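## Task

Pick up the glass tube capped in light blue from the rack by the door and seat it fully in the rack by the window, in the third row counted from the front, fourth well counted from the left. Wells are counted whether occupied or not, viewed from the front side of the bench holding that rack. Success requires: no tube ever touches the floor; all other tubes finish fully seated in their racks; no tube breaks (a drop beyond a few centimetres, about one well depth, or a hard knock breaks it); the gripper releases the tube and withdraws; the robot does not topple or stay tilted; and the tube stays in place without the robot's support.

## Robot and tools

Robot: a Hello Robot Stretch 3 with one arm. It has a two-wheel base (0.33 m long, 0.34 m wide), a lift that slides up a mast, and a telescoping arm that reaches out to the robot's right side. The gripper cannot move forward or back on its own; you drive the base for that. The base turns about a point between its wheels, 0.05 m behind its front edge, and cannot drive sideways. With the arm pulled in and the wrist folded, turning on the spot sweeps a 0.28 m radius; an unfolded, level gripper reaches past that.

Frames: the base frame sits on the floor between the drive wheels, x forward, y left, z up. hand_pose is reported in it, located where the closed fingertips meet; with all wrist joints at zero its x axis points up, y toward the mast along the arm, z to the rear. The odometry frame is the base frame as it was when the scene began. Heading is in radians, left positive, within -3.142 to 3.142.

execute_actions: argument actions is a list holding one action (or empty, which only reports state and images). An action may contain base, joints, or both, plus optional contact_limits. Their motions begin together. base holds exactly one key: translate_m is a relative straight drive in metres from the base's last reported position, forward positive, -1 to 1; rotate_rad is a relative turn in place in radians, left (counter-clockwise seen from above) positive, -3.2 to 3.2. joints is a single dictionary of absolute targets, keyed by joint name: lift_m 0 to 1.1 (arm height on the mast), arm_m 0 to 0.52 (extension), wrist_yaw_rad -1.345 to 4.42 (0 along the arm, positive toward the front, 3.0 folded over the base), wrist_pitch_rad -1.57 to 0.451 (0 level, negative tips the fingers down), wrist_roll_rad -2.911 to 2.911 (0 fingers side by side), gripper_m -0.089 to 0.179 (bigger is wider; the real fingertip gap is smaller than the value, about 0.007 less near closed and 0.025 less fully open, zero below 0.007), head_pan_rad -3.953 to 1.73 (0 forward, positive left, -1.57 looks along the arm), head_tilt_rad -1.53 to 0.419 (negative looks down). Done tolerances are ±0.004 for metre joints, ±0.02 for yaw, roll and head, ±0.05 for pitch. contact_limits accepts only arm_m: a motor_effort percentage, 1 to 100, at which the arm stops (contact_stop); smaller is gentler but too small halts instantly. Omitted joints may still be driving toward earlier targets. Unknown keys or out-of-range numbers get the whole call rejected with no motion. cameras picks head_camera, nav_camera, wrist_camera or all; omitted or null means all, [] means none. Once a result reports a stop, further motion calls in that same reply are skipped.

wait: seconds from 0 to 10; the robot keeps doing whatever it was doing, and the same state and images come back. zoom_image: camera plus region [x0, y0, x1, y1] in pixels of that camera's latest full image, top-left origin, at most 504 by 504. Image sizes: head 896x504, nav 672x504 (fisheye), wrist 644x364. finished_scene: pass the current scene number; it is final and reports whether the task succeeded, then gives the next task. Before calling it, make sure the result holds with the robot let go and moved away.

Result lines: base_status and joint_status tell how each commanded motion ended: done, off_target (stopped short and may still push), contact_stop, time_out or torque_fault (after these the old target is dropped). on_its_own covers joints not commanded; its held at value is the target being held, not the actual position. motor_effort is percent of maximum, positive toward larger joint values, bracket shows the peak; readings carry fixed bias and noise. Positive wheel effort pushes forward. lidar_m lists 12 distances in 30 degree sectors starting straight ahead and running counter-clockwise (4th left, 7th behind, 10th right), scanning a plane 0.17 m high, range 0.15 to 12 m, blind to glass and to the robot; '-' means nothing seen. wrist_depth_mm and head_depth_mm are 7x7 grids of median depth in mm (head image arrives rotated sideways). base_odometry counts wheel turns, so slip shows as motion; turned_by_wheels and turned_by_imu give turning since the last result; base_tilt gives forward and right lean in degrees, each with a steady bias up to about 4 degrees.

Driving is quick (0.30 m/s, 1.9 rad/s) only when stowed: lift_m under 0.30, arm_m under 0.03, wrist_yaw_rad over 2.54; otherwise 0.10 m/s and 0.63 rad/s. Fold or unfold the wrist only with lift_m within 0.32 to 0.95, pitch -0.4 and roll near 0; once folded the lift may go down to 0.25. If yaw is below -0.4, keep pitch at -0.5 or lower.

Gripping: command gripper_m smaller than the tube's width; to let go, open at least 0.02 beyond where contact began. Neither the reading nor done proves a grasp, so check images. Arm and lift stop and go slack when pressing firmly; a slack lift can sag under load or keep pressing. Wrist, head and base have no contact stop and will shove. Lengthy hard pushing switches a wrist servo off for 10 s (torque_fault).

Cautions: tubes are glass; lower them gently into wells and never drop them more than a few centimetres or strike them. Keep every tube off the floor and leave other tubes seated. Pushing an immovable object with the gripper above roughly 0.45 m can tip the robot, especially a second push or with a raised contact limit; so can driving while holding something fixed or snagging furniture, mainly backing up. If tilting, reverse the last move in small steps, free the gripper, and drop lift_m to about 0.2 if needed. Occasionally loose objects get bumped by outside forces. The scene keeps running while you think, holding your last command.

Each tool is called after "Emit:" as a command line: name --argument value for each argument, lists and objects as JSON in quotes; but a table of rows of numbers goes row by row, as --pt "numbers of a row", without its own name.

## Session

Emit:
execute_actions --actions '[]'

Scene clock: 0.00 s.
base_odometry: x=+0.000 y=+0.000 heading=+0.000 (m, m, rad; odometry frame)
turned_by_wheels: +0.000 (rad since the last result)
turned_by_imu: +0.000 (rad since the last result)
base_tilt: forward=+1.3 right=+0.9 (deg)
lidar_m: 1.78 1.82 2.12 1.90 2.34 1.02 0.97 0.99 1.30 2.02 1.53 2.30
head_depth_mm: 1855 2155 2178 2169 2189 2169 2163 / 1875 1718 1712 1734 1748 1752 1883 / 1894 1715 1723 1743 1750 1764 1759 / 1921 1729 1735 1746 1758 1761 1762 / 1930 1733 1741 1747 1758 1761 1774 / 1951 1745 1744 1757 1769 1773 1778 / 1975 2187 2203 2206 2247 2236 1934
base_status: not commanded
joint_positions: lift_m=+0.363 arm_m=+0.002 wrist_yaw_rad=+3.084 wrist_pitch_rad=-0.521 wrist_roll_rad=+0.002 gripper_m=+0.037 head_pan_rad=+0.013 head_tilt_rad=+0.016
joint_status: not commanded
motor_effort: left_wheel=+1 right_wheel=-1 lift_m=+21 arm_m=-1 wrist_yaw_rad=+0 wrist_pitch_rad=+6 wrist_roll_rad=+0 gripper_m=+0 head_pan_rad=+0 head_tilt_rad=+1 (%)
hand_pose: x=-0.0090 y=+0.0630 z=+0.3535 quat_wxyz=(+0.202, +0.689, +0.162, +0.677) (m; base frame)
wrist_depth_mm: - - - - - - - / - - - - - - - / 798 826 - 870 894 888 945 / 693 700 722 718 733 735 744 / 594 592 601 609 629 618 651 / 515 537 - 555 553 548 563 / 465 - - - 480 491 489
pictures: head_camera (sideways: a quarter turn clockwise sets it upright), nav_camera (sideways: a quarter turn counterclockwise sets it upright), wrist_camera
Images, in order (width x height): head_camera 896x504, nav_camera 672x504, wrist_camera 644x364.

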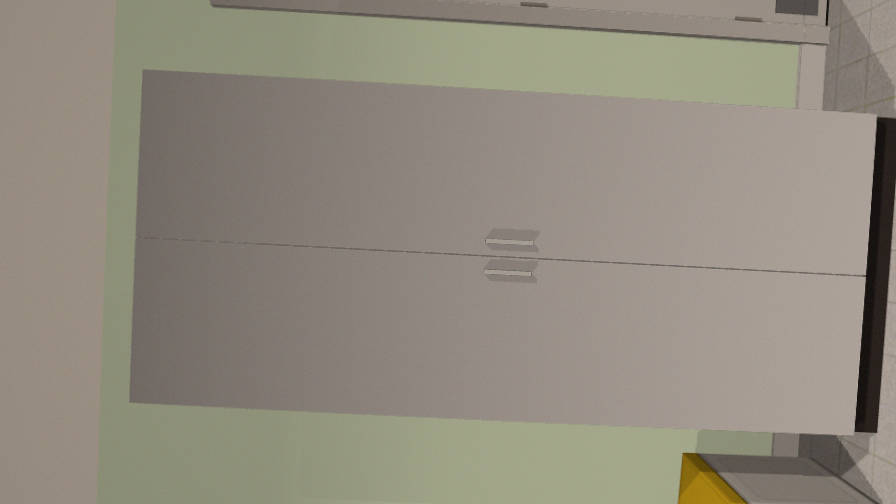

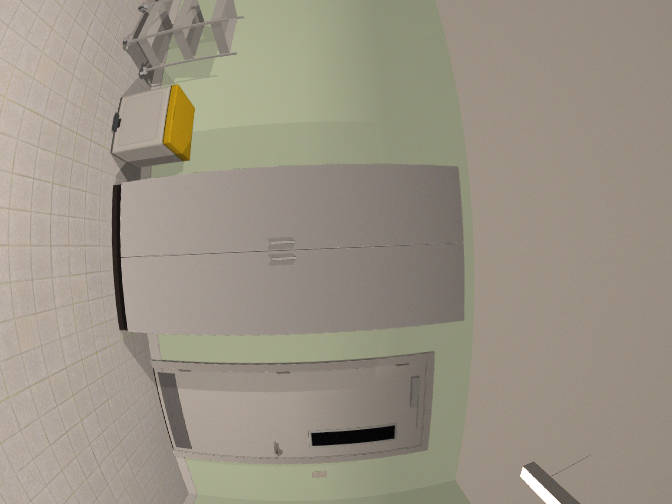

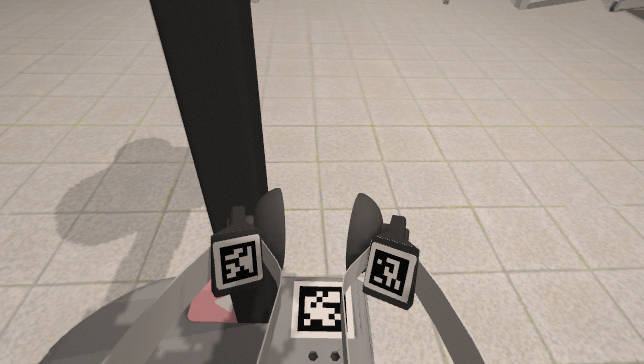

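Emit:
execute_actions --actions '[{"joints":{"head_pan_rad":-1.6,"head_tilt_rad":-0.35}}]' --cameras '["head_camera","nav_camera"]'

Emit:
execute_actions --actions '[{"joints":{"head_pan_rad":1.6,"head_tilt_rad":-0.35}}]' --cameras '["head_camera","nav_camera"]'

Scene clock: 2.17 s.
base_odometry: x=+0.000 y=+0.000 heading=+0.000 (m, m, rad; odometry frame)
turned_by_wheels: +0.000 (rad since the last result)
turned_by_imu: +0.000 (rad since the last result)
base_tilt: forward=+1.3 right=+0.9 (deg)
lidar_m: 1.77 1.81 2.13 1.90 2.34 1.02 0.96 0.99 1.30 2.02 1.54 2.31
head_depth_mm: 1781 1899 2067 1599 2309 1748 1401 / 1800 1920 2089 1593 2291 1764 1403 / 1801 1918 2062 1587 2296 1760 1395 / 1809 1905 2047 1710 2288 1749 1398 / 1816 1903 2047 1694 2284 1750 1390 / 1819 1898 2066 1684 2294 1745 1388 / 1810 1880 2076 1669 2295 1742 1384
base_status: not commanded
joint_positions: lift_m=+0.363 arm_m=+0.002 wrist_yaw_rad=+3.084 wrist_pitch_rad=-0.521 wrist_roll_rad=+0.002 gripper_m=+0.037 head_pan_rad=-1.593 head_tilt_rad=-0.345
joint_status: all done
motor_effort: left_wheel=+0(0) right_wheel=+1(0) lift_m=+21(20) arm_m=-1(1) wrist_yaw_rad=+1(0) wrist_pitch_rad=+6(6) wrist_roll_rad=+0(0) gripper_m=+0(1) head_pan_rad=-5(63) head_tilt_rad=-4(30) (%)
hand_pose: x=-0.0090 y=+0.0630 z=+0.3535 quat_wxyz=(+0.202, +0.689, +0.162, +0.677) (m; base frame)
wrist_depth_mm: - - - - - - - / - - - - - - - / 832 847 - 881 901 893 946 / 674 698 698 727 742 754 755 / 589 596 599 623 615 636 641 / 515 542 - 559 546 538 549 / 476 - - - 478 483 487
pictures: head_camera (sideways: a quarter turn clockwise sets it upright), nav_camera (sideways: a quarter turn counterclockwise sets it upright)
Images, in order (width x height): head_camera 896x504, nav_camera 672x504.

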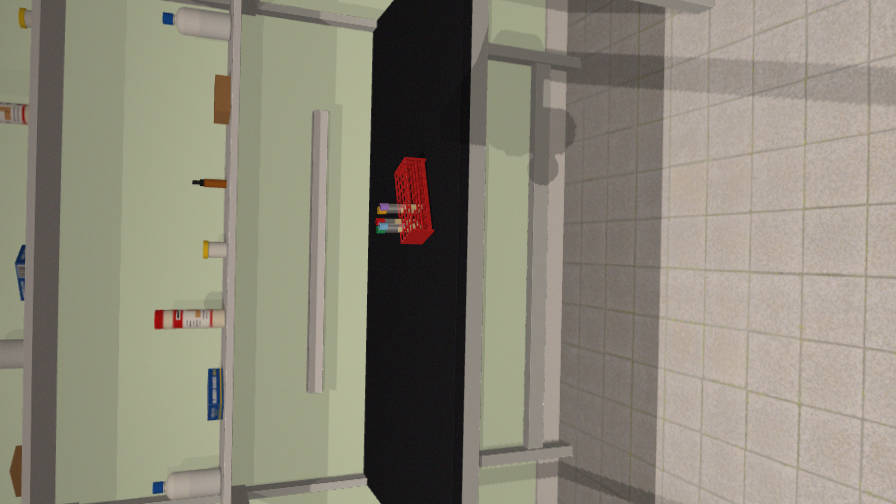

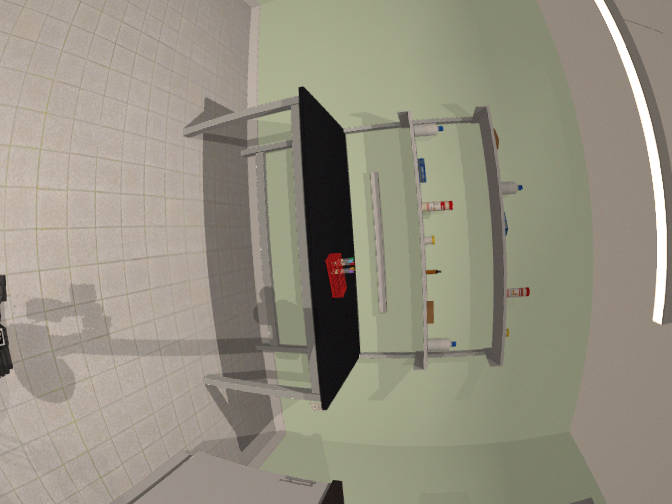

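Scene clock: 4.13 s.
base_odometry: x=+0.000 y=+0.000 heading=+0.000 (m, m, rad; odometry frame)
turned_by_wheels: +0.000 (rad since the last result)
turned_by_imu: +0.000 (rad since the last result)
base_tilt: forward=+1.3 right=+0.9 (deg)
lidar_m: 1.77 1.82 2.12 1.89 2.34 1.02 0.97 0.99 1.31 2.02 1.54 2.31
head_depth_mm: 2246 2424 2434 2714 2262 1761 1402 / 2269 2423 2538 2811 2361 1759 1401 / 2280 2440 2510 2805 2365 1753 1398 / 2292 2459 2453 2819 2348 1740 1394 / 2288 2423 2618 2815 2224 1749 1386 / 2300 2479 2676 2885 2326 1733 1392 / 2329 2489 2691 2884 2310 1733 1431
base_status: not commanded
joint_positions: lift_m=+0.363 arm_m=+0.002 wrist_yaw_rad=+3.084 wrist_pitch_rad=-0.521 wrist_roll_rad=+0.002 gripper_m=+0.037 head_pan_rad=+1.593 head_tilt_rad=-0.345
joint_status: all done
motor_effort: left_wheel=+0(0) right_wheel=+0(1) lift_m=+21(20) arm_m=-1(2) wrist_yaw_rad=+1(0) wrist_pitch_rad=+6(6) wrist_roll_rad=+0(0) gripper_m=+1(1) head_pan_rad=+5(62) head_tilt_rad=-3(4) (%)
hand_pose: x=-0.0090 y=+0.0630 z=+0.3535 quat_wxyz=(+0.202, +0.689, +0.162, +0.677) (m; base frame)
wrist_depth_mm: - - - - - - - / - - - - - - - / 809 840 - 855 881 890 933 / 695 697 715 723 719 744 736 / 585 599 604 622 626 640 634 / 527 543 - 553 551 540 545 / 471 - - - 472 490 482
pictures: head_camera (sideways: a quarter turn clockwise sets it upright), nav_camera (sideways: a quarter turn counterclockwise sets it upright)
Images, in order (width x height): head_camera 896x504, nav_camera 672x504.

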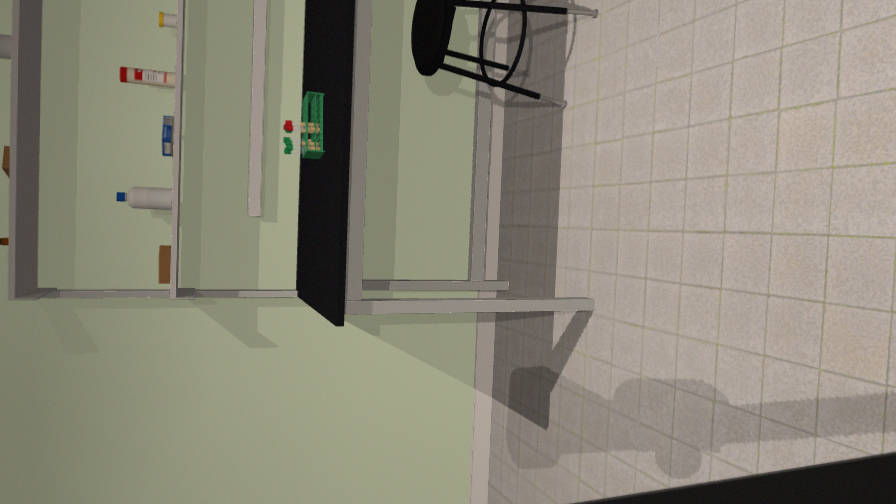

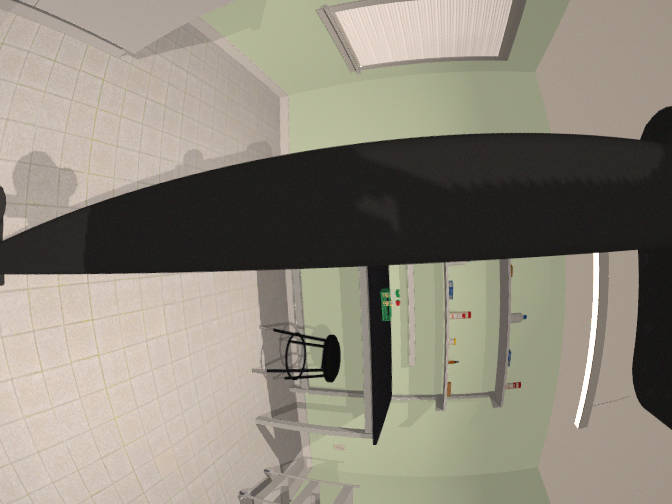

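Emit:
execute_actions --actions '[{"joints":{"head_pan_rad":-1.57,"head_tilt_rad":-0.35}}]' --cameras '["head_camera"]'

Emit:
zoom_image --camera "head_camera" --region '[360,140,460,260]'

Scene clock: 7.00 s.
base_odometry: x=+0.000 y=+0.000 heading=+0.000 (m, m, rad; odometry frame)
turned_by_wheels: +0.000 (rad since the last result)
turned_by_imu: +0.000 (rad since the last result)
base_tilt: forward=+1.3 right=+0.9 (deg)
lidar_m: 1.78 1.82 2.12 1.90 2.33 1.02 0.96 0.99 1.30 2.02 1.54 2.31
head_depth_mm: 1786 1906 2060 1609 2269 1771 1401 / 1789 1898 2043 1587 2277 1768 1406 / 1802 1914 2043 1559 2298 1752 1399 / 1806 1904 2053 1705 2277 1756 1399 / 1815 1906 2057 1705 2304 1749 1398 / 1824 1919 2086 1675 2319 1747 1389 / 1810 1883 2097 1678 2303 1734 1385
base_status: not commanded
joint_positions: lift_m=+0.363 arm_m=+0.002 wrist_yaw_rad=+3.084 wrist_pitch_rad=-0.521 wrist_roll_rad=+0.002 gripper_m=+0.037 head_pan_rad=-1.563 head_tilt_rad=-0.345
joint_status: all done
motor_effort: left_wheel=+0(0) right_wheel=+1(0) lift_m=+21(21) arm_m=-1(1) wrist_yaw_rad=+0(1) wrist_pitch_rad=+6(6) wrist_roll_rad=+0(0) gripper_m=+0(0) head_pan_rad=-5(62) head_tilt_rad=-2(3) (%)
hand_pose: x=-0.0090 y=+0.0630 z=+0.3535 quat_wxyz=(+0.202, +0.689, +0.162, +0.677) (m; base frame)
wrist_depth_mm: - - - - - - - / - - - - - - - / 820 847 - 848 891 911 906 / 697 690 726 737 737 731 745 / 597 605 604 616 620 629 645 / 520 532 - 560 558 549 556 / 465 - - - 475 490 494
pictures: head_camera (sideways: a quarter turn clockwise sets it upright)
Images, in order (width x height): head_camera 896x504.

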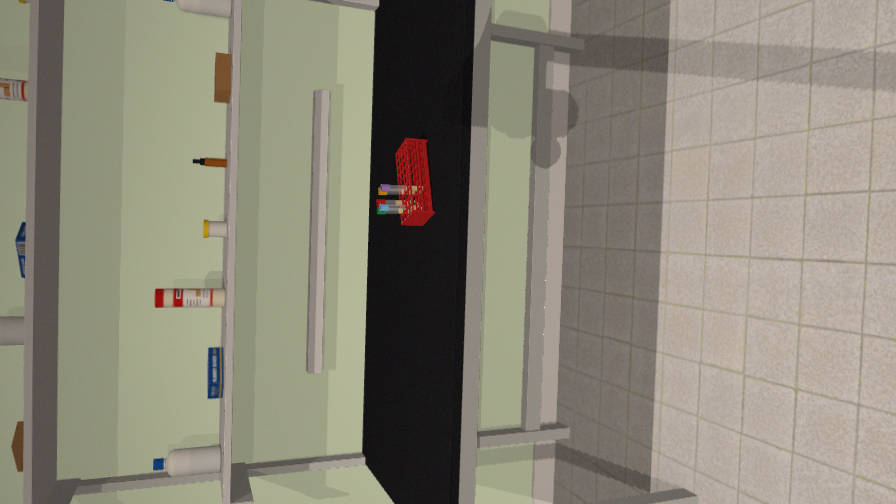

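Region (360, 140, 460, 260) of head_camera's 896x504 image, scaled by 4.200, with more detail than that image has.

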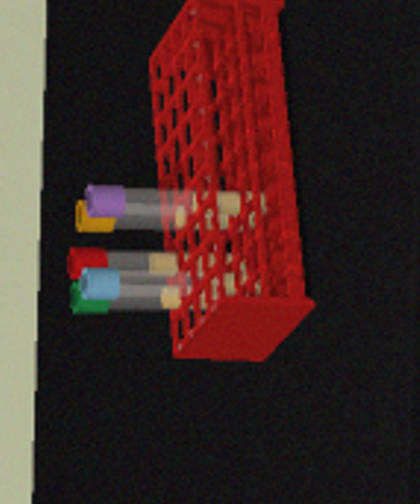

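Emit:
execute_actions --actions '[{"joints":{"lift_m":0.28,"head_pan_rad":0,"head_tilt_rad":-0.6}}]' --cameras '[]'

Emit:
execute_actions --actions '[{"base":{"rotate_rad":-1.55}}]' --cameras '[]'

Emit:
execute_actions --actions '[{"base":{"translate_m":0.83}}]' --cameras '["head_camera"]'

Emit:
execute_actions --actions '[{"base":{"rotate_rad":1.55},"joints":{"head_pan_rad":-1.57,"head_tilt_rad":-0.65}}]' --cameras '["head_camera"]'

Scene clock: 9.63 s.
base_odometry: x=+0.000 y=+0.000 heading=+0.000 (m, m, rad; odometry frame)
turned_by_wheels: +0.000 (rad since the last result)
turned_by_imu: +0.000 (rad since the last result)
base_tilt: forward=+1.3 right=+0.9 (deg)
lidar_m: 1.77 1.82 2.13 1.90 2.34 1.02 0.97 0.99 1.31 2.02 1.54 2.31
head_depth_mm: 1853 2075 2343 2229 1738 1420 1195 / 1479 1647 1940 2143 1732 1417 1200 / 1481 1654 1872 2063 1734 1426 1201 / 1483 1667 1883 2067 1737 1420 1207 / 1490 1658 1875 2079 1738 1423 1196 / 1493 1667 1934 2127 1747 1421 1201 / 1857 2106 2149 2102 1738 1422 1200
base_status: not commanded
joint_positions: lift_m=+0.280 arm_m=+0.002 wrist_yaw_rad=+3.084 wrist_pitch_rad=-0.522 wrist_roll_rad=+0.002 gripper_m=+0.037 head_pan_rad=-0.007 head_tilt_rad=-0.592
joint_status: all done
motor_effort: left_wheel=+0(0) right_wheel=+0(0) lift_m=+15(16) arm_m=-1(1) wrist_yaw_rad=+1(0) wrist_pitch_rad=+6(6) wrist_roll_rad=+0(0) gripper_m=+0(0) head_pan_rad=+5(62) head_tilt_rad=-5(26) (%)
hand_pose: x=-0.0090 y=+0.0629 z=+0.2705 quat_wxyz=(+0.203, +0.688, +0.162, +0.677) (m; base frame)
wrist_depth_mm: - - - - - - - / 837 855 - 886 940 949 953 / 675 683 - 722 719 749 740 / 566 572 588 587 612 602 624 / 489 521 - 532 526 515 517 / - - - - 462 454 457 / - - - - 401 401 400
pictures: none
No camera images: the call's "cameras" was empty. Leave "cameras" out to get every camera's image.

Scene clock: 11.87 s.
base_odometry: x=+0.000 y=+0.000 heading=-1.550 (m, m, rad; odometry frame)
turned_by_wheels: -1.550 (rad since the last result)
turned_by_imu: -1.567 (rad since the last result)
base_tilt: forward=+1.2 right=+0.9 (deg)
lidar_m: 2.02 1.54 2.32 1.78 1.83 2.13 1.90 2.28 1.01 0.97 1.00 1.34
head_depth_mm: 1763 1892 1503 2226 1730 1419 1197 / 1762 1871 1510 2207 1747 1418 1201 / 1785 1874 1507 2214 1731 1413 1201 / 1782 1877 1508 2219 1732 1423 1204 / 1792 1883 1512 2224 1740 1420 1203 / 1800 1921 1511 2232 1731 1427 1202 / 1788 1936 2295 2147 1739 1420 1199
base_status: done
joint_positions: lift_m=+0.280 arm_m=+0.002 wrist_yaw_rad=+3.084 wrist_pitch_rad=-0.522 wrist_roll_rad=+0.002 gripper_m=+0.037 head_pan_rad=-0.007 head_tilt_rad=-0.593
joint_status: not commanded
motor_effort: left_wheel=+3(15) right_wheel=-3(6) lift_m=+15(15) arm_m=-1(1) wrist_yaw_rad=+1(1) wrist_pitch_rad=+6(6) wrist_roll_rad=+0(0) gripper_m=+1(0) head_pan_rad=+5(6) head_tilt_rad=-5(5) (%)
hand_pose: x=-0.0090 y=+0.0629 z=+0.2704 quat_wxyz=(+0.203, +0.688, +0.162, +0.677) (m; base frame)
wrist_depth_mm: - - - - - - - / 823 860 - 910 924 941 956 / 669 689 - 732 734 733 758 / 576 582 585 606 593 609 618 / 498 510 - 536 523 526 532 / - - - - 463 457 456 / - - - - 394 399 404
pictures: none
No camera images: the call's "cameras" was empty. Leave "cameras" out to get every camera's image.

Scene clock: 16.40 s.
base_odometry: x=+0.017 y=-0.830 heading=-1.550 (m, m, rad; odometry frame)
turned_by_wheels: +0.000 (rad since the last result)
turned_by_imu: +0.003 (rad since the last result)
base_tilt: forward=+1.2 right=+0.9 (deg)
lidar_m: 1.18 1.22 0.90 1.85 1.84 2.49 2.73 1.37 0.99 0.94 0.86 1.24
head_depth_mm: 1011 1148 1246 903 729 1416 1198 / 1015 1152 1250 838 730 1421 1199 / 1039 1159 1255 815 731 1418 1201 / 1044 1166 1256 904 732 1418 1200 / 1050 1174 1256 906 756 1421 1203 / 1053 1176 1255 906 756 1425 1204 / 1044 1185 1259 903 755 1416 1198
base_status: done
joint_positions: lift_m=+0.280 arm_m=+0.002 wrist_yaw_rad=+3.084 wrist_pitch_rad=-0.522 wrist_roll_rad=+0.002 gripper_m=+0.037 head_pan_rad=-0.007 head_tilt_rad=-0.593
joint_status: not commanded
motor_effort: left_wheel=+2(15) right_wheel=-1(4) lift_m=+16(16) arm_m=-1(1) wrist_yaw_rad=+1(1) wrist_pitch_rad=+6(6) wrist_roll_rad=+0(0) gripper_m=+0(0) head_pan_rad=+4(4) head_tilt_rad=-4(5) (%)
hand_pose: x=-0.0090 y=+0.0629 z=+0.2704 quat_wxyz=(+0.203, +0.688, +0.162, +0.677) (m; base frame)
wrist_depth_mm: - - - - - - - / 853 865 - 922 922 923 936 / 682 682 - 717 725 722 759 / 574 585 594 593 604 618 626 / 494 517 - 524 523 519 522 / - - - - 467 452 459 / - - - - 399 402 407
pictures: head_camera (sideways: a quarter turn clockwise sets it upright)
Images, in order (width x height): head_camera 896x504.

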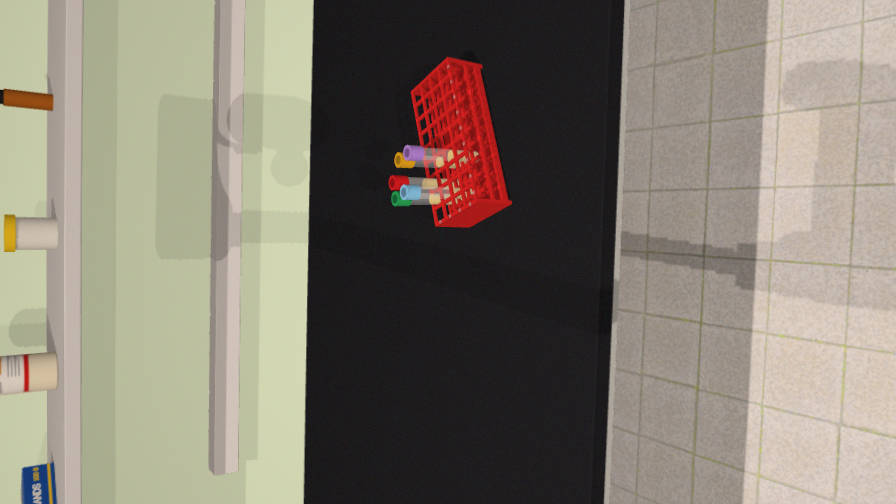

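Scene clock: 18.60 s.
base_odometry: x=+0.017 y=-0.830 heading=+0.000 (m, m, rad; odometry frame)
turned_by_wheels: +1.550 (rad since the last result)
turned_by_imu: +1.568 (rad since the last result)
base_tilt: forward=+1.2 right=+1.0 (deg)
lidar_m: 2.00 1.84 2.42 2.73 1.41 0.99 0.95 0.86 1.25 1.19 1.21 0.89
head_depth_mm: 1055 1165 1126 839 736 1372 1174 / 1063 1153 1123 814 737 1378 1170 / 1066 1159 1128 810 736 1374 1176 / 1069 1165 1130 844 739 1377 1175 / 1075 1166 1132 846 773 1375 1176 / 1075 1174 1130 848 779 1385 1179 / 1078 1200 1136 849 787 1380 1178
base_status: done
joint_positions: lift_m=+0.280 arm_m=+0.002 wrist_yaw_rad=+3.084 wrist_pitch_rad=-0.522 wrist_roll_rad=+0.002 gripper_m=+0.037 head_pan_rad=-1.563 head_tilt_rad=-0.642
joint_status: all done
motor_effort: left_wheel=-2(10) right_wheel=+2(11) lift_m=+16(16) arm_m=-1(2) wrist_yaw_rad=+0(1) wrist_pitch_rad=+6(6) wrist_roll_rad=+0(0) gripper_m=+0(0) head_pan_rad=-5(63) head_tilt_rad=-4(13) (%)
hand_pose: x=-0.0090 y=+0.0629 z=+0.2704 quat_wxyz=(+0.203, +0.688, +0.162, +0.677) (m; base frame)
wrist_depth_mm: - - - - - - - / 851 863 - 914 952 945 981 / 669 698 - 718 723 747 788 / 568 574 587 593 609 605 620 / 484 514 - 534 515 527 531 / - - - - 461 453 456 / - - - - 398 402 402
pictures: head_camera (sideways: a quarter turn clockwise sets it upright)
Images, in order (width x height): head_camera 896x504.

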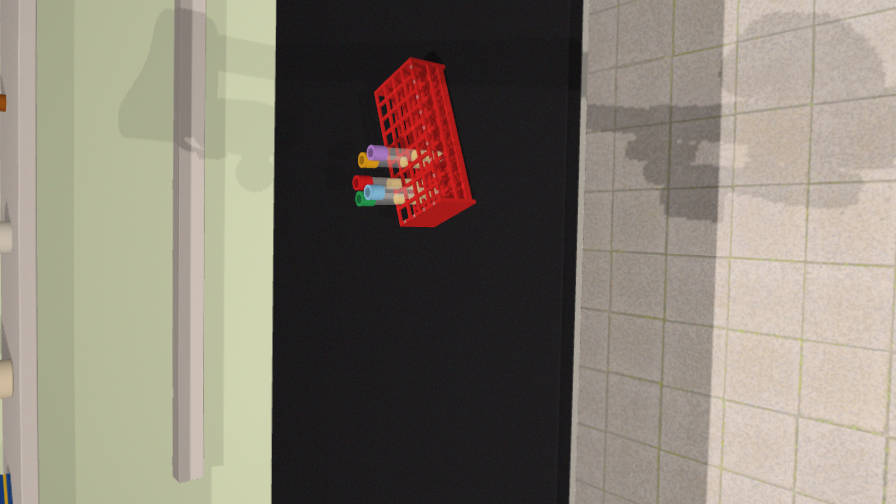

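Emit:
execute_actions --actions '[{"base":{"translate_m":-0.04},"joints":{"lift_m":0.85,"wrist_pitch_rad":-0.4}}]' --cameras '[]'

Emit:
execute_actions --actions '[{"joints":{"wrist_yaw_rad":0.0,"wrist_pitch_rad":-0.42,"gripper_m":0.042}}]' --cameras '["head_camera","wrist_camera"]'

Scene clock: 26.70 s.
base_odometry: x=-0.023 y=-0.830 heading=+0.000 (m, m, rad; odometry frame)
turned_by_wheels: +0.000 (rad since the last result)
turned_by_imu: +0.000 (rad since the last result)
base_tilt: forward=+1.2 right=+1.0 (deg)
lidar_m: 1.99 1.89 2.48 2.93 1.35 0.95 0.91 0.83 0.85 1.19 1.22 0.93
head_depth_mm: 1059 1169 1127 841 737 1400 - / 1063 1153 1126 814 737 1402 - / 1065 1162 1126 813 738 1392 - / 1072 1166 1132 824 770 1409 - / 1078 1171 1128 846 775 1416 - / 1079 1173 1134 849 781 1379 1176 / 1086 1184 1136 848 1535 1380 1178
base_status: done
joint_positions: lift_m=+0.850 arm_m=+0.002 wrist_yaw_rad=+3.084 wrist_pitch_rad=-0.420 wrist_roll_rad=+0.002 gripper_m=+0.037 head_pan_rad=-1.563 head_tilt_rad=-0.642
joint_status: all done
motor_effort: left_wheel=-2(14) right_wheel=+2(8) lift_m=+25(26) arm_m=-2(2) wrist_yaw_rad=+1(1) wrist_pitch_rad=+10(12) wrist_roll_rad=+0(1) gripper_m=+0(0) head_pan_rad=-5(4) head_tilt_rad=-5(4) (%)
hand_pose: x=-0.0082 y=+0.0768 z=+0.8618 quat_wxyz=(+0.168, +0.696, +0.127, +0.687) (m; base frame)
wrist_depth_mm: - - - - - - - / - - - - - - - / - - - - - - - / - - - - - - - / - - - - - - - / - - - - - - - / 966 - - - - - -
pictures: none
No camera images: the call's "cameras" was empty. Leave "cameras" out to get every camera's image.

Scene clock: 29.23 s.
base_odometry: x=-0.023 y=-0.830 heading=+0.000 (m, m, rad; odometry frame)
turned_by_wheels: +0.000 (rad since the last result)
turned_by_imu: +0.000 (rad since the last result)
base_tilt: forward=+1.2 right=+0.9 (deg)
lidar_m: 1.99 1.89 2.47 2.93 1.36 0.95 0.90 0.83 0.86 1.19 1.22 0.93
head_depth_mm: 1058 1166 1122 840 733 1407 - / 1062 1153 1125 814 735 1405 - / 1067 1158 1132 811 716 - - / 1070 1166 1129 819 739 1376 1182 / 1074 1172 1130 844 776 1376 1179 / 1079 1174 1133 848 781 1381 1183 / 1083 1178 1142 848 1526 1377 1177
base_status: not commanded
joint_positions: lift_m=+0.850 arm_m=+0.002 wrist_yaw_rad=+0.002 wrist_pitch_rad=-0.433 wrist_roll_rad=+0.002 gripper_m=+0.042 head_pan_rad=-1.563 head_tilt_rad=-0.642
joint_status: all done
motor_effort: left_wheel=-2(2) right_wheel=+3(2) lift_m=+24(25) arm_m=-2(1) wrist_yaw_rad=-2(2) wrist_pitch_rad=+6(11) wrist_roll_rad=+0(0) gripper_m=+0(36) head_pan_rad=-5(5) head_tilt_rad=-5(4) (%)
hand_pose: x=-0.0210 y=-0.3695 z=+0.8591 quat_wxyz=(+0.690, +0.153, -0.691, -0.151) (m; base frame)
wrist_depth_mm: 823 851 873 872 917 936 945 / 558 580 587 478 555 642 664 / 422 429 438 435 462 471 485 / 340 345 359 358 365 377 380 / - - 402 414 347 407 407 / - - - - - - - / 967 982 - - - - -
pictures: head_camera (sideways: a quarter turn clockwise sets it upright), wrist_camera
Images, in order (width x height): head_camera 896x504, wrist_camera 644x364.

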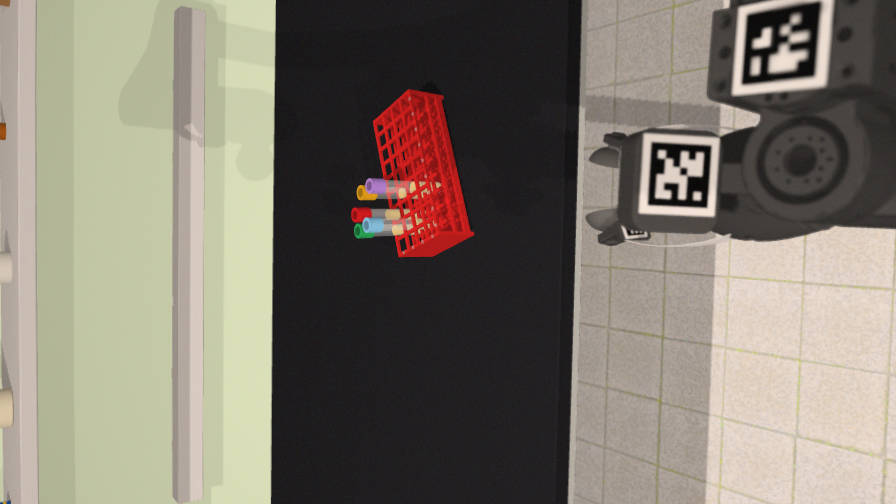

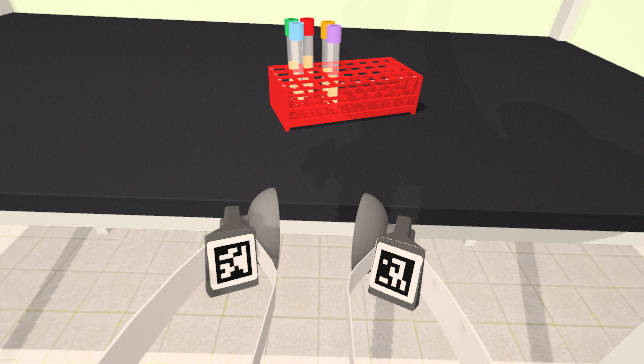

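Emit:
execute_actions --actions '[{"base":{"translate_m":0.018},"joints":{"arm_m":0.15,"lift_m":0.89}}]' --cameras '["head_camera","wrist_camera"]'

Scene clock: 32.33 s.
base_odometry: x=-0.005 y=-0.830 heading=+0.000 (m, m, rad; odometry frame)
turned_by_wheels: +0.000 (rad since the last result)
turned_by_imu: +0.000 (rad since the last result)
base_tilt: forward=+1.3 right=+1.0 (deg)
lidar_m: 2.00 1.87 2.45 2.73 1.38 0.97 0.92 0.84 0.88 1.19 1.22 0.91
head_depth_mm: 1054 1165 1123 - - 1373 1174 / 1059 1151 1121 - - 1375 1169 / 1065 1160 1125 - - 1379 1174 / 1071 1168 1128 834 754 1373 1179 / 1070 1172 1130 847 772 1384 1176 / 1079 1174 1136 849 777 1383 1178 / 1080 1186 1133 851 1528 1379 1174
base_status: done
joint_positions: lift_m=+0.890 arm_m=+0.150 wrist_yaw_rad=+0.001 wrist_pitch_rad=-0.434 wrist_roll_rad=+0.002 gripper_m=+0.042 head_pan_rad=-1.563 head_tilt_rad=-0.642
joint_status: all done
motor_effort: left_wheel=-3(6) right_wheel=+4(8) lift_m=+25(27) arm_m=+5(6) wrist_yaw_rad=-1(2) wrist_pitch_rad=+7(7) wrist_roll_rad=+0(0) gripper_m=+0(0) head_pan_rad=-5(4) head_tilt_rad=-5(4) (%)
hand_pose: x=-0.0213 y=-0.5169 z=+0.8988 quat_wxyz=(+0.690, +0.153, -0.691, -0.152) (m; base frame)
wrist_depth_mm: 816 801 828 838 839 819 821 / 667 667 699 727 730 774 798 / 505 511 521 391 547 564 570 / 404 416 413 360 402 443 449 / 334 342 353 345 369 360 368 / 288 295 288 302 294 308 313 / 254 255 257 261 265 270 271
pictures: head_camera (sideways: a quarter turn clockwise sets it upright), wrist_camera
Images, in order (width x height): head_camera 896x504, wrist_camera 644x364.

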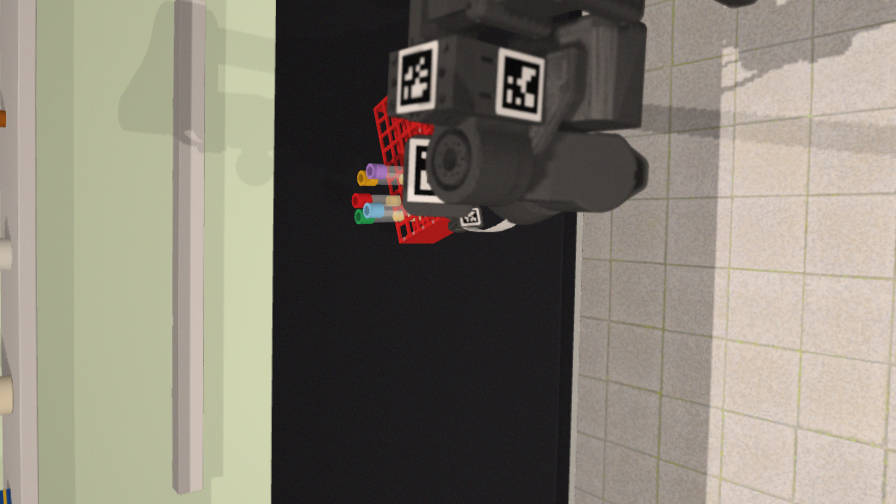

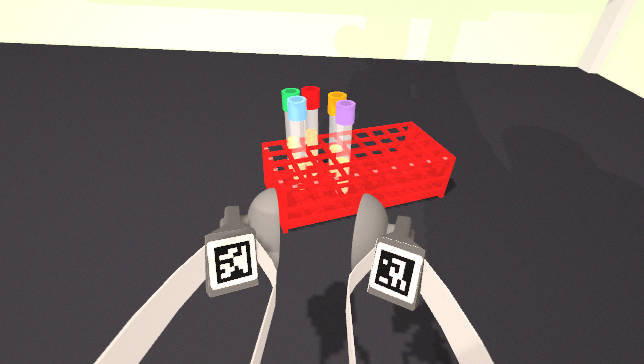

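Emit:
execute_actions --actions '[{"base":{"translate_m":0.012},"joints":{"arm_m":0.26,"lift_m":0.865}}]' --cameras '["head_camera","wrist_camera"]'

Scene clock: 38.03 s.
base_odometry: x=+0.007 y=-0.830 heading=+0.000 (m, m, rad; odometry frame)
turned_by_wheels: +0.000 (rad since the last result)
turned_by_imu: +0.000 (rad since the last result)
base_tilt: forward=+1.3 right=+1.0 (deg)
lidar_m: 2.00 1.85 2.43 2.73 1.40 0.98 0.93 0.85 1.25 1.18 1.22 0.90
head_depth_mm: 1055 1161 1177 - 1516 1372 1173 / 1059 1154 1187 - 1112 1375 1169 / 1060 1160 1184 - 737 1378 1174 / 1071 1165 1129 844 738 1378 1175 / 1073 1170 1130 849 773 1381 1180 / 1079 1176 1134 846 779 1380 1180 / 1087 1185 1134 848 1535 1391 1179
base_status: done
joint_positions: lift_m=+0.865 arm_m=+0.260 wrist_yaw_rad=+0.001 wrist_pitch_rad=-0.434 wrist_roll_rad=+0.002 gripper_m=+0.042 head_pan_rad=-1.563 head_tilt_rad=-0.642
joint_status: all done
motor_effort: left_wheel=-2(4) right_wheel=+2(7) lift_m=+15(21) arm_m=+5(6) wrist_yaw_rad=-1(1) wrist_pitch_rad=+7(7) wrist_roll_rad=+0(0) gripper_m=+0(0) head_pan_rad=-5(5) head_tilt_rad=-5(4) (%)
hand_pose: x=-0.0213 y=-0.6269 z=+0.8744 quat_wxyz=(+0.690, +0.153, -0.691, -0.152) (m; base frame)
wrist_depth_mm: 721 702 727 710 730 736 717 / 586 611 623 648 651 695 696 / 457 462 472 247 489 508 518 / 364 366 374 281 317 396 402 / 307 309 323 256 282 305 331 / 262 268 260 256 269 276 285 / 230 231 233 236 237 244 245
pictures: head_camera (sideways: a quarter turn clockwise sets it upright), wrist_camera
Images, in order (width x height): head_camera 896x504, wrist_camera 644x364.

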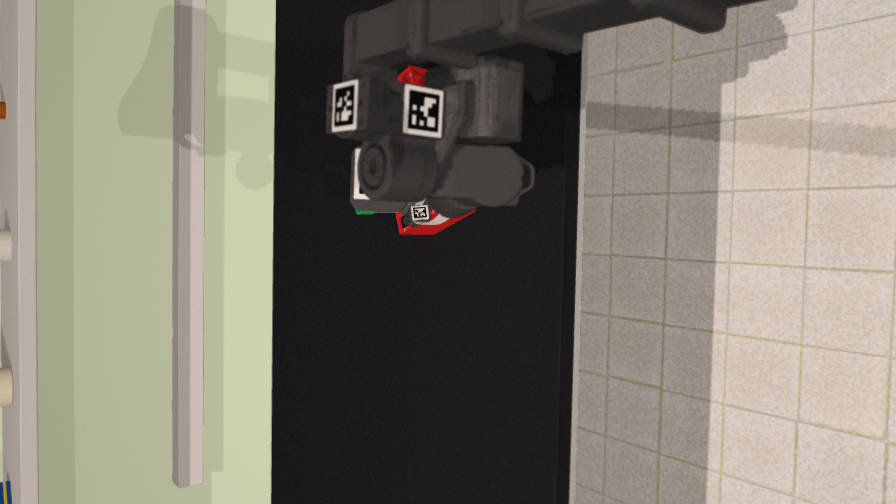

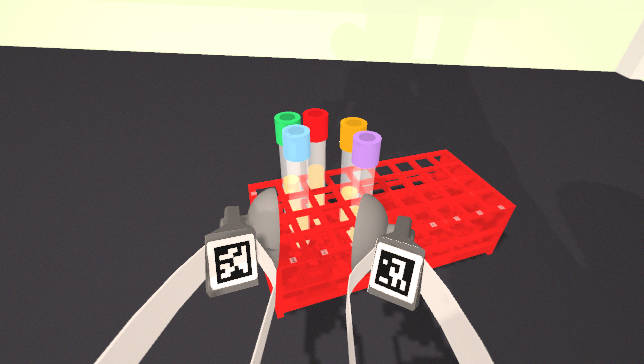

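Emit:
execute_actions --actions '[{"base":{"translate_m":0.012},"joints":{"arm_m":0.30}}]' --cameras '["wrist_camera"]'

Scene clock: 40.13 s.
base_odometry: x=+0.019 y=-0.830 heading=+0.000 (m, m, rad; odometry frame)
turned_by_wheels: +0.000 (rad since the last result)
turned_by_imu: +0.000 (rad since the last result)
base_tilt: forward=+1.3 right=+1.0 (deg)
lidar_m: 2.00 1.85 2.41 2.73 1.42 1.00 0.95 0.86 1.25 1.19 1.22 0.89
head_depth_mm: 1053 1167 1182 - 1516 1342 1175 / 1060 1154 1245 785 736 1370 1174 / 1063 1156 1217 762 736 1373 1173 / 1073 1162 1133 845 740 1376 1172 / 1077 1172 1130 844 770 1377 1175 / 1077 1174 1132 849 778 1383 1176 / 1082 1204 1135 848 785 1376 1180
base_status: done
joint_positions: lift_m=+0.865 arm_m=+0.300 wrist_yaw_rad=+0.001 wrist_pitch_rad=-0.434 wrist_roll_rad=+0.002 gripper_m=+0.042 head_pan_rad=-1.563 head_tilt_rad=-0.642
joint_status: all done
motor_effort: left_wheel=-2(5) right_wheel=+3(8) lift_m=+15(15) arm_m=+5(6) wrist_yaw_rad=+0(0) wrist_pitch_rad=+7(7) wrist_roll_rad=+0(0) gripper_m=+0(0) head_pan_rad=-5(5) head_tilt_rad=-5(4) (%)
hand_pose: x=-0.0213 y=-0.6669 z=+0.8744 quat_wxyz=(+0.690, +0.153, -0.691, -0.152) (m; base frame)
wrist_depth_mm: 680 680 683 675 676 668 671 / 597 607 628 647 666 700 700 / 450 452 462 483 488 504 517 / 362 369 372 234 285 395 402 / 303 307 321 249 263 262 334 / 262 264 256 232 227 261 283 / 230 231 236 217 232 243 246
pictures: wrist_camera
Images, in order (width x height): wrist_camera 644x364.

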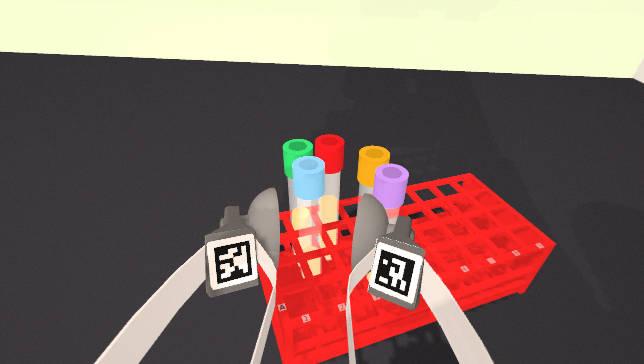

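Emit:
execute_actions --actions '[{"base":{"translate_m":0.004},"joints":{"arm_m":0.32,"gripper_m":0.036}}]' --cameras '["wrist_camera"]'

Scene clock: 41.70 s.
base_odometry: x=+0.023 y=-0.830 heading=+0.000 (m, m, rad; odometry frame)
turned_by_wheels: +0.000 (rad since the last result)
turned_by_imu: +0.000 (rad since the last result)
base_tilt: forward=+1.2 right=+1.0 (deg)
lidar_m: 2.01 1.85 2.41 2.92 1.42 1.00 0.95 0.86 1.25 1.18 1.22 0.89
head_depth_mm: 1056 1164 1205 - 1515 1338 1168 / 1059 1154 1245 784 737 1374 1177 / 1063 1159 1245 786 738 1374 1175 / 1071 1162 1124 845 739 1379 1179 / 1068 1167 1127 844 772 1377 1174 / 1075 1175 1136 847 777 1382 1176 / 1083 1195 1133 847 784 1381 1184
base_status: done
joint_positions: lift_m=+0.865 arm_m=+0.320 wrist_yaw_rad=+0.001 wrist_pitch_rad=-0.434 wrist_roll_rad=+0.002 gripper_m=+0.036 head_pan_rad=-1.563 head_tilt_rad=-0.642
joint_status: all done
motor_effort: left_wheel=-2(4) right_wheel=+2(8) lift_m=+16(16) arm_m=+5(6) wrist_yaw_rad=-1(1) wrist_pitch_rad=+7(7) wrist_roll_rad=+0(0) gripper_m=+0(37) head_pan_rad=-5(5) head_tilt_rad=-5(5) (%)
hand_pose: x=-0.0213 y=-0.6869 z=+0.8744 quat_wxyz=(+0.690, +0.153, -0.691, -0.152) (m; base frame)
wrist_depth_mm: 666 665 657 642 662 672 669 / 593 601 633 652 674 681 693 / 450 456 469 476 489 503 524 / 364 369 377 201 377 397 404 / 304 307 322 229 255 259 333 / 259 263 253 225 223 235 273 / 229 233 233 187 213 238 244
pictures: wrist_camera
Images, in order (width x height): wrist_camera 644x364.

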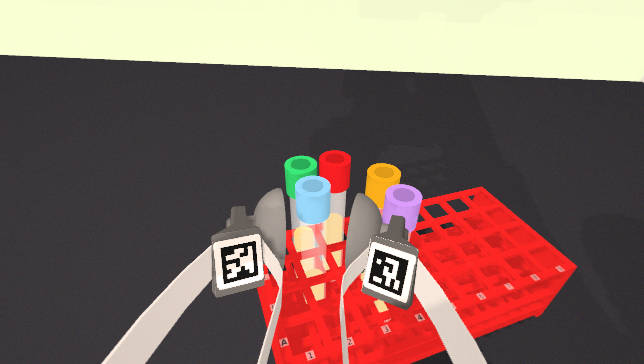

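Emit:
execute_actions --actions '[{"joints":{"arm_m":0.335},"contact_limits":{"arm_m":12}}]' --cameras '["wrist_camera"]'

Scene clock: 42.93 s.
base_odometry: x=+0.023 y=-0.830 heading=+0.000 (m, m, rad; odometry frame)
turned_by_wheels: +0.000 (rad since the last result)
turned_by_imu: +0.000 (rad since the last result)
base_tilt: forward=+1.3 right=+0.9 (deg)
lidar_m: 2.00 1.84 2.41 2.92 1.42 1.00 0.95 0.86 1.25 1.18 1.22 0.89
head_depth_mm: 1054 1162 1242 - 1521 1343 1175 / 1059 1148 1260 784 736 1377 1173 / 1066 1157 1243 788 738 1378 1175 / 1069 1160 1130 844 738 1382 1176 / 1073 1169 1134 848 770 1376 1178 / 1078 1172 1133 846 778 1383 1177 / 1080 1200 1138 848 783 1374 1177
base_status: not commanded
joint_positions: lift_m=+0.865 arm_m=+0.335 wrist_yaw_rad=+0.001 wrist_pitch_rad=-0.435 wrist_roll_rad=+0.002 gripper_m=+0.036 head_pan_rad=-1.563 head_tilt_rad=-0.642
joint_status: all done
motor_effort: left_wheel=-2(2) right_wheel=+2(3) lift_m=+15(16) arm_m=+6(4) wrist_yaw_rad=-1(1) wrist_pitch_rad=+7(7) wrist_roll_rad=+0(0) gripper_m=+1(0) head_pan_rad=-5(5) head_tilt_rad=-5(5) (%)
contact_limits: arm_m 12 (drawing in: default 30, maximum 49; extending or still: default 40, maximum 65)
hand_pose: x=-0.0213 y=-0.7018 z=+0.8742 quat_wxyz=(+0.690, +0.153, -0.691, -0.153) (m; base frame)
wrist_depth_mm: 653 658 653 634 651 639 639 / 592 622 633 637 656 679 670 / 447 456 464 480 477 502 514 / 363 371 377 192 389 395 400 / 302 308 321 217 206 263 331 / 261 266 253 216 213 230 274 / 230 231 233 199 203 228 245
pictures: wrist_camera
Images, in order (width x height): wrist_camera 644x364.

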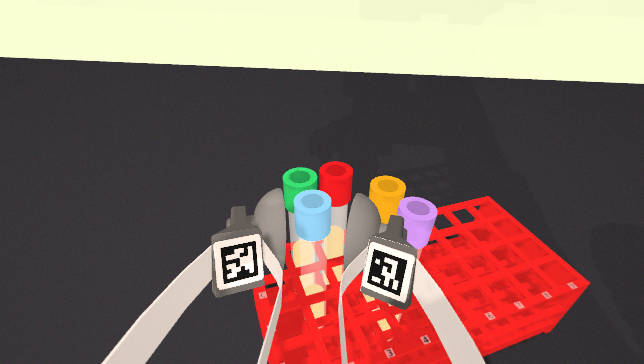

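Emit:
execute_actions --actions '[{"joints":{"gripper_m":0.0}}]' --cameras '["wrist_camera"]'

Emit:
execute_actions --actions '[{"joints":{"lift_m":0.89}}]' --cameras '["wrist_camera"]'

Scene clock: 44.27 s.
base_odometry: x=+0.023 y=-0.830 heading=+0.000 (m, m, rad; odometry frame)
turned_by_wheels: +0.000 (rad since the last result)
turned_by_imu: +0.000 (rad since the last result)
base_tilt: forward=+1.2 right=+0.9 (deg)
lidar_m: 2.01 1.84 2.40 2.93 1.42 1.00 0.95 0.86 1.25 1.19 1.22 0.89
head_depth_mm: 1052 1169 1243 - 1516 1335 1171 / 1062 1150 1261 784 736 1366 1171 / 1063 1157 1249 788 737 1374 1170 / 1069 1164 1132 844 740 1375 1174 / 1076 1167 1136 845 770 1383 1177 / 1077 1173 1135 850 778 1376 1179 / 1076 1205 1134 846 783 1383 1183
base_status: not commanded
joint_positions: lift_m=+0.865 arm_m=+0.335 wrist_yaw_rad=+0.001 wrist_pitch_rad=-0.435 wrist_roll_rad=+0.002 gripper_m=+0.000 head_pan_rad=-1.563 head_tilt_rad=-0.642
joint_status: all done
motor_effort: left_wheel=-2(2) right_wheel=+3(2) lift_m=+15(15) arm_m=+5(5) wrist_yaw_rad=-1(1) wrist_pitch_rad=+7(7) wrist_roll_rad=+0(0) gripper_m=-5(97) head_pan_rad=-5(4) head_tilt_rad=-5(5) (%)
hand_pose: x=-0.0213 y=-0.7018 z=+0.8742 quat_wxyz=(+0.690, +0.153, -0.691, -0.153) (m; base frame)
wrist_depth_mm: 643 647 636 657 644 652 630 / 585 609 613 649 653 682 692 / 446 458 472 481 488 501 512 / 358 364 374 194 386 393 400 / 300 307 317 - 228 262 332 / 260 264 252 215 221 229 272 / 229 233 229 199 207 228 245
pictures: wrist_camera
Images, in order (width x height): wrist_camera 644x364.

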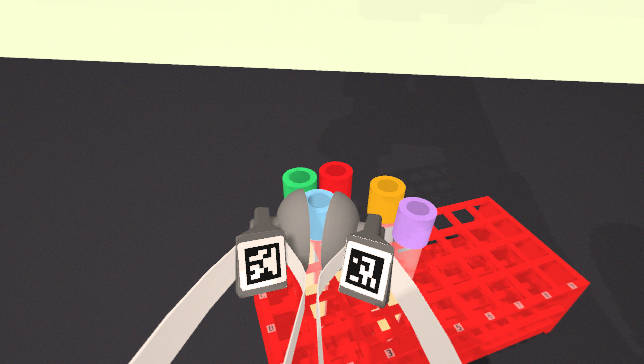

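Scene clock: 45.27 s.
base_odometry: x=+0.023 y=-0.830 heading=+0.000 (m, m, rad; odometry frame)
turned_by_wheels: +0.000 (rad since the last result)
turned_by_imu: +0.000 (rad since the last result)
base_tilt: forward=+1.3 right=+0.9 (deg)
lidar_m: 2.01 1.84 2.40 2.92 1.43 1.00 0.95 0.86 1.25 1.18 1.21 0.89
head_depth_mm: 1054 1165 - 812 737 1374 1174 / 1063 1149 - 812 738 1373 1173 / 1064 1159 1287 787 736 1380 1175 / 1068 1163 1130 845 739 1377 1174 / 1074 1167 1133 848 770 1380 1179 / 1073 1178 1135 848 777 1371 1175 / 1079 1202 1136 849 784 1388 1182
base_status: not commanded
joint_positions: lift_m=+0.890 arm_m=+0.335 wrist_yaw_rad=+0.001 wrist_pitch_rad=-0.435 wrist_roll_rad=+0.002 gripper_m=+0.000 head_pan_rad=-1.563 head_tilt_rad=-0.642
joint_status: all done
motor_effort: left_wheel=-3(2) right_wheel=+2(3) lift_m=+25(28) arm_m=+5(5) wrist_yaw_rad=+0(1) wrist_pitch_rad=+7(7) wrist_roll_rad=+0(0) gripper_m=-5(5) head_pan_rad=-5(5) head_tilt_rad=-5(5) (%)
hand_pose: x=-0.0213 y=-0.7017 z=+0.8986 quat_wxyz=(+0.690, +0.153, -0.691, -0.153) (m; base frame)
wrist_depth_mm: 659 659 659 642 645 643 650 / 643 671 694 676 688 710 684 / 490 509 526 524 545 552 560 / 406 405 417 423 430 442 445 / 334 341 348 - 276 350 368 / 288 294 278 225 238 252 311 / 254 254 252 233 218 244 271
pictures: wrist_camera
Images, in order (width x height): wrist_camera 644x364.

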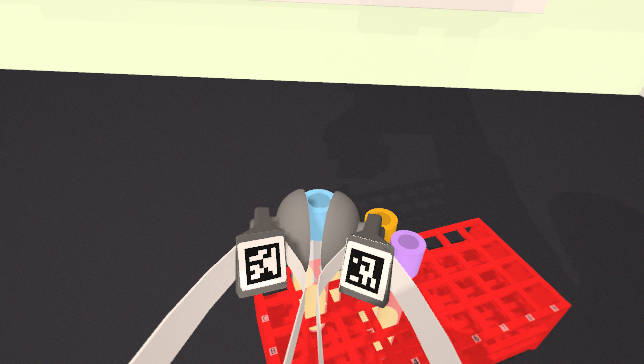

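Emit:
execute_actions --actions '[{"joints":{"lift_m":0.98}}]' --cameras '[]'

Emit:
execute_actions --actions '[{"joints":{"lift_m":1.09,"arm_m":0.0,"head_pan_rad":1.5,"head_tilt_rad":-0.3}}]'

Scene clock: 47.80 s.
base_odometry: x=+0.023 y=-0.830 heading=+0.000 (m, m, rad; odometry frame)
turned_by_wheels: +0.000 (rad since the last result)
turned_by_imu: +0.000 (rad since the last result)
base_tilt: forward=+1.2 right=+0.9 (deg)
lidar_m: 2.01 1.84 2.41 2.93 1.42 1.00 0.95 0.86 1.25 1.18 1.22 0.89
head_depth_mm: 1055 - 1071 843 734 1369 1172 / 1059 - 1052 820 737 1376 1175 / 1061 1153 1026 803 738 1378 1174 / 1066 1163 1129 843 738 1376 1173 / 1074 1167 1132 844 773 1381 1176 / 1076 1171 1132 846 776 1382 1175 / 1086 1205 1136 847 781 1383 1176
base_status: not commanded
joint_positions: lift_m=+0.980 arm_m=+0.335 wrist_yaw_rad=+0.001 wrist_pitch_rad=-0.435 wrist_roll_rad=+0.002 gripper_m=+0.000 head_pan_rad=-1.563 head_tilt_rad=-0.642
joint_status: all done
motor_effort: left_wheel=-2(3) right_wheel=+2(2) lift_m=+25(26) arm_m=+5(5) wrist_yaw_rad=+0(1) wrist_pitch_rad=+7(7) wrist_roll_rad=+0(0) gripper_m=-5(5) head_pan_rad=-4(4) head_tilt_rad=-5(5) (%)
hand_pose: x=-0.0213 y=-0.7017 z=+0.9885 quat_wxyz=(+0.690, +0.153, -0.691, -0.153) (m; base frame)
wrist_depth_mm: 626 605 614 633 635 641 656 / 708 707 700 699 708 703 700 / 671 697 700 708 742 735 745 / 539 543 552 584 574 599 600 / 457 463 475 - 478 489 491 / 392 394 385 266 412 412 419 / 342 348 350 291 291 352 367
pictures: none
No camera images: the call's "cameras" was empty. Leave "cameras" out to get every camera's image.

Scene clock: 51.47 s.
base_odometry: x=+0.023 y=-0.830 heading=+0.000 (m, m, rad; odometry frame)
turned_by_wheels: +0.000 (rad since the last result)
turned_by_imu: +0.000 (rad since the last result)
base_tilt: forward=+1.2 right=+1.0 (deg)
lidar_m: 2.01 1.84 2.40 2.92 1.43 1.00 0.95 0.86 1.25 1.18 1.22 0.89
head_depth_mm: 3107 3295 3440 3707 2515 1850 1445 / 3080 3237 3402 3426 2495 1830 1446 / 3032 3251 3336 3650 2506 1825 1438 / 3027 3255 3414 3634 2494 1830 1433 / 3028 3225 3392 3555 2486 1812 1429 / 3043 3238 3451 3594 2474 1803 1430 / 3020 3217 3421 3581 2477 1797 1423
base_status: not commanded
joint_positions: lift_m=+1.090 arm_m=+0.002 wrist_yaw_rad=+0.001 wrist_pitch_rad=-0.436 wrist_roll_rad=+0.002 gripper_m=+0.000 head_pan_rad=+1.493 head_tilt_rad=-0.310
joint_status: all done
joint sent to its limit — the command would take arm_m past its lower limit, so that joint was sent only as far as its limit.
motor_effort: left_wheel=-2(2) right_wheel=+2(2) lift_m=+25(25) arm_m=-7(7) wrist_yaw_rad=-1(1) wrist_pitch_rad=+7(8) wrist_roll_rad=+0(0) gripper_m=-5(4) head_pan_rad=+4(63) head_tilt_rad=+5(31) (%)
hand_pose: x=-0.0213 y=-0.3695 z=+1.0984 quat_wxyz=(+0.690, +0.153, -0.691, -0.153) (m; base frame)
wrist_depth_mm: 947 947 954 954 942 975 926 / - - - - - - - / 905 920 913 953 996 - - / 714 712 753 758 781 791 820 / 590 610 637 - 631 641 666 / 520 525 510 513 549 551 556 / - 483 487 494 493 498 497
pictures: head_camera (sideways: a quarter turn clockwise sets it upright), nav_camera (sideways: a quarter turn counterclockwise sets it upright), wrist_camera
Images, in order (width x height): head_camera 896x504, nav_camera 672x504, wrist_camera 644x364.

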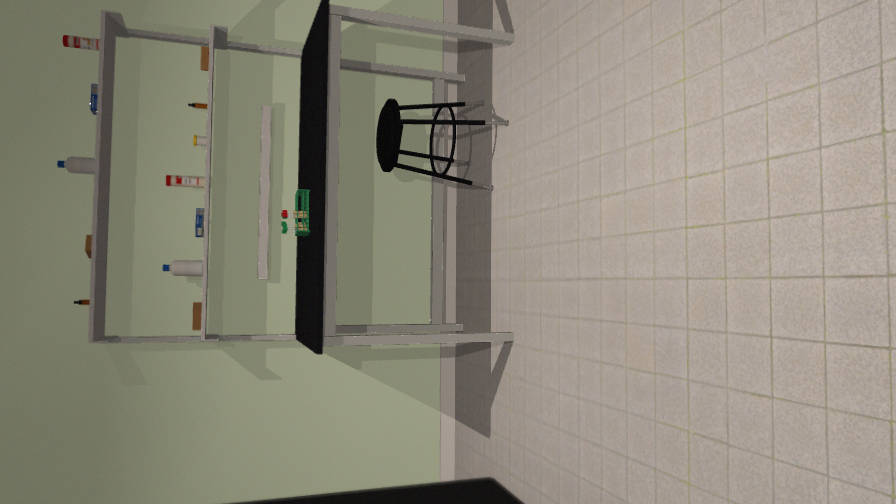

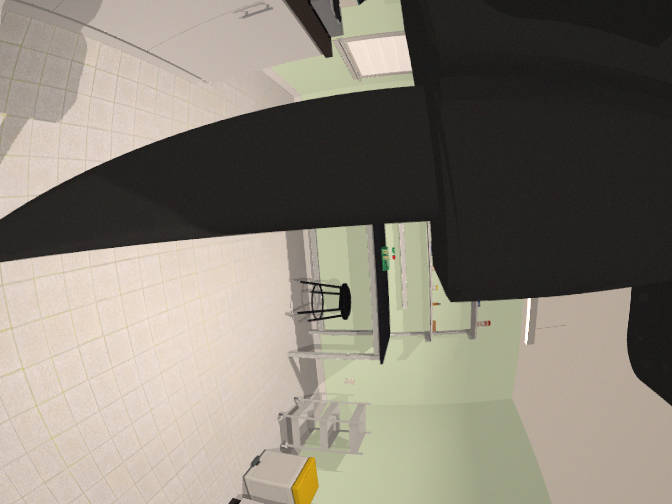

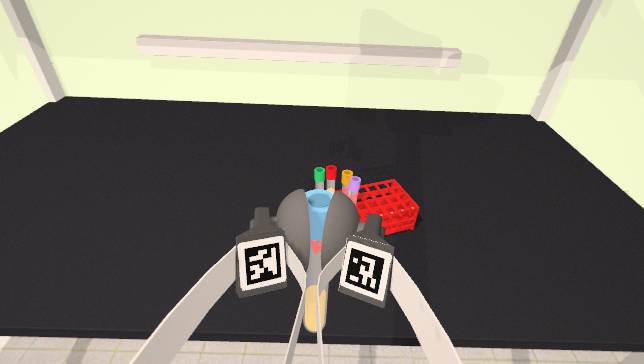

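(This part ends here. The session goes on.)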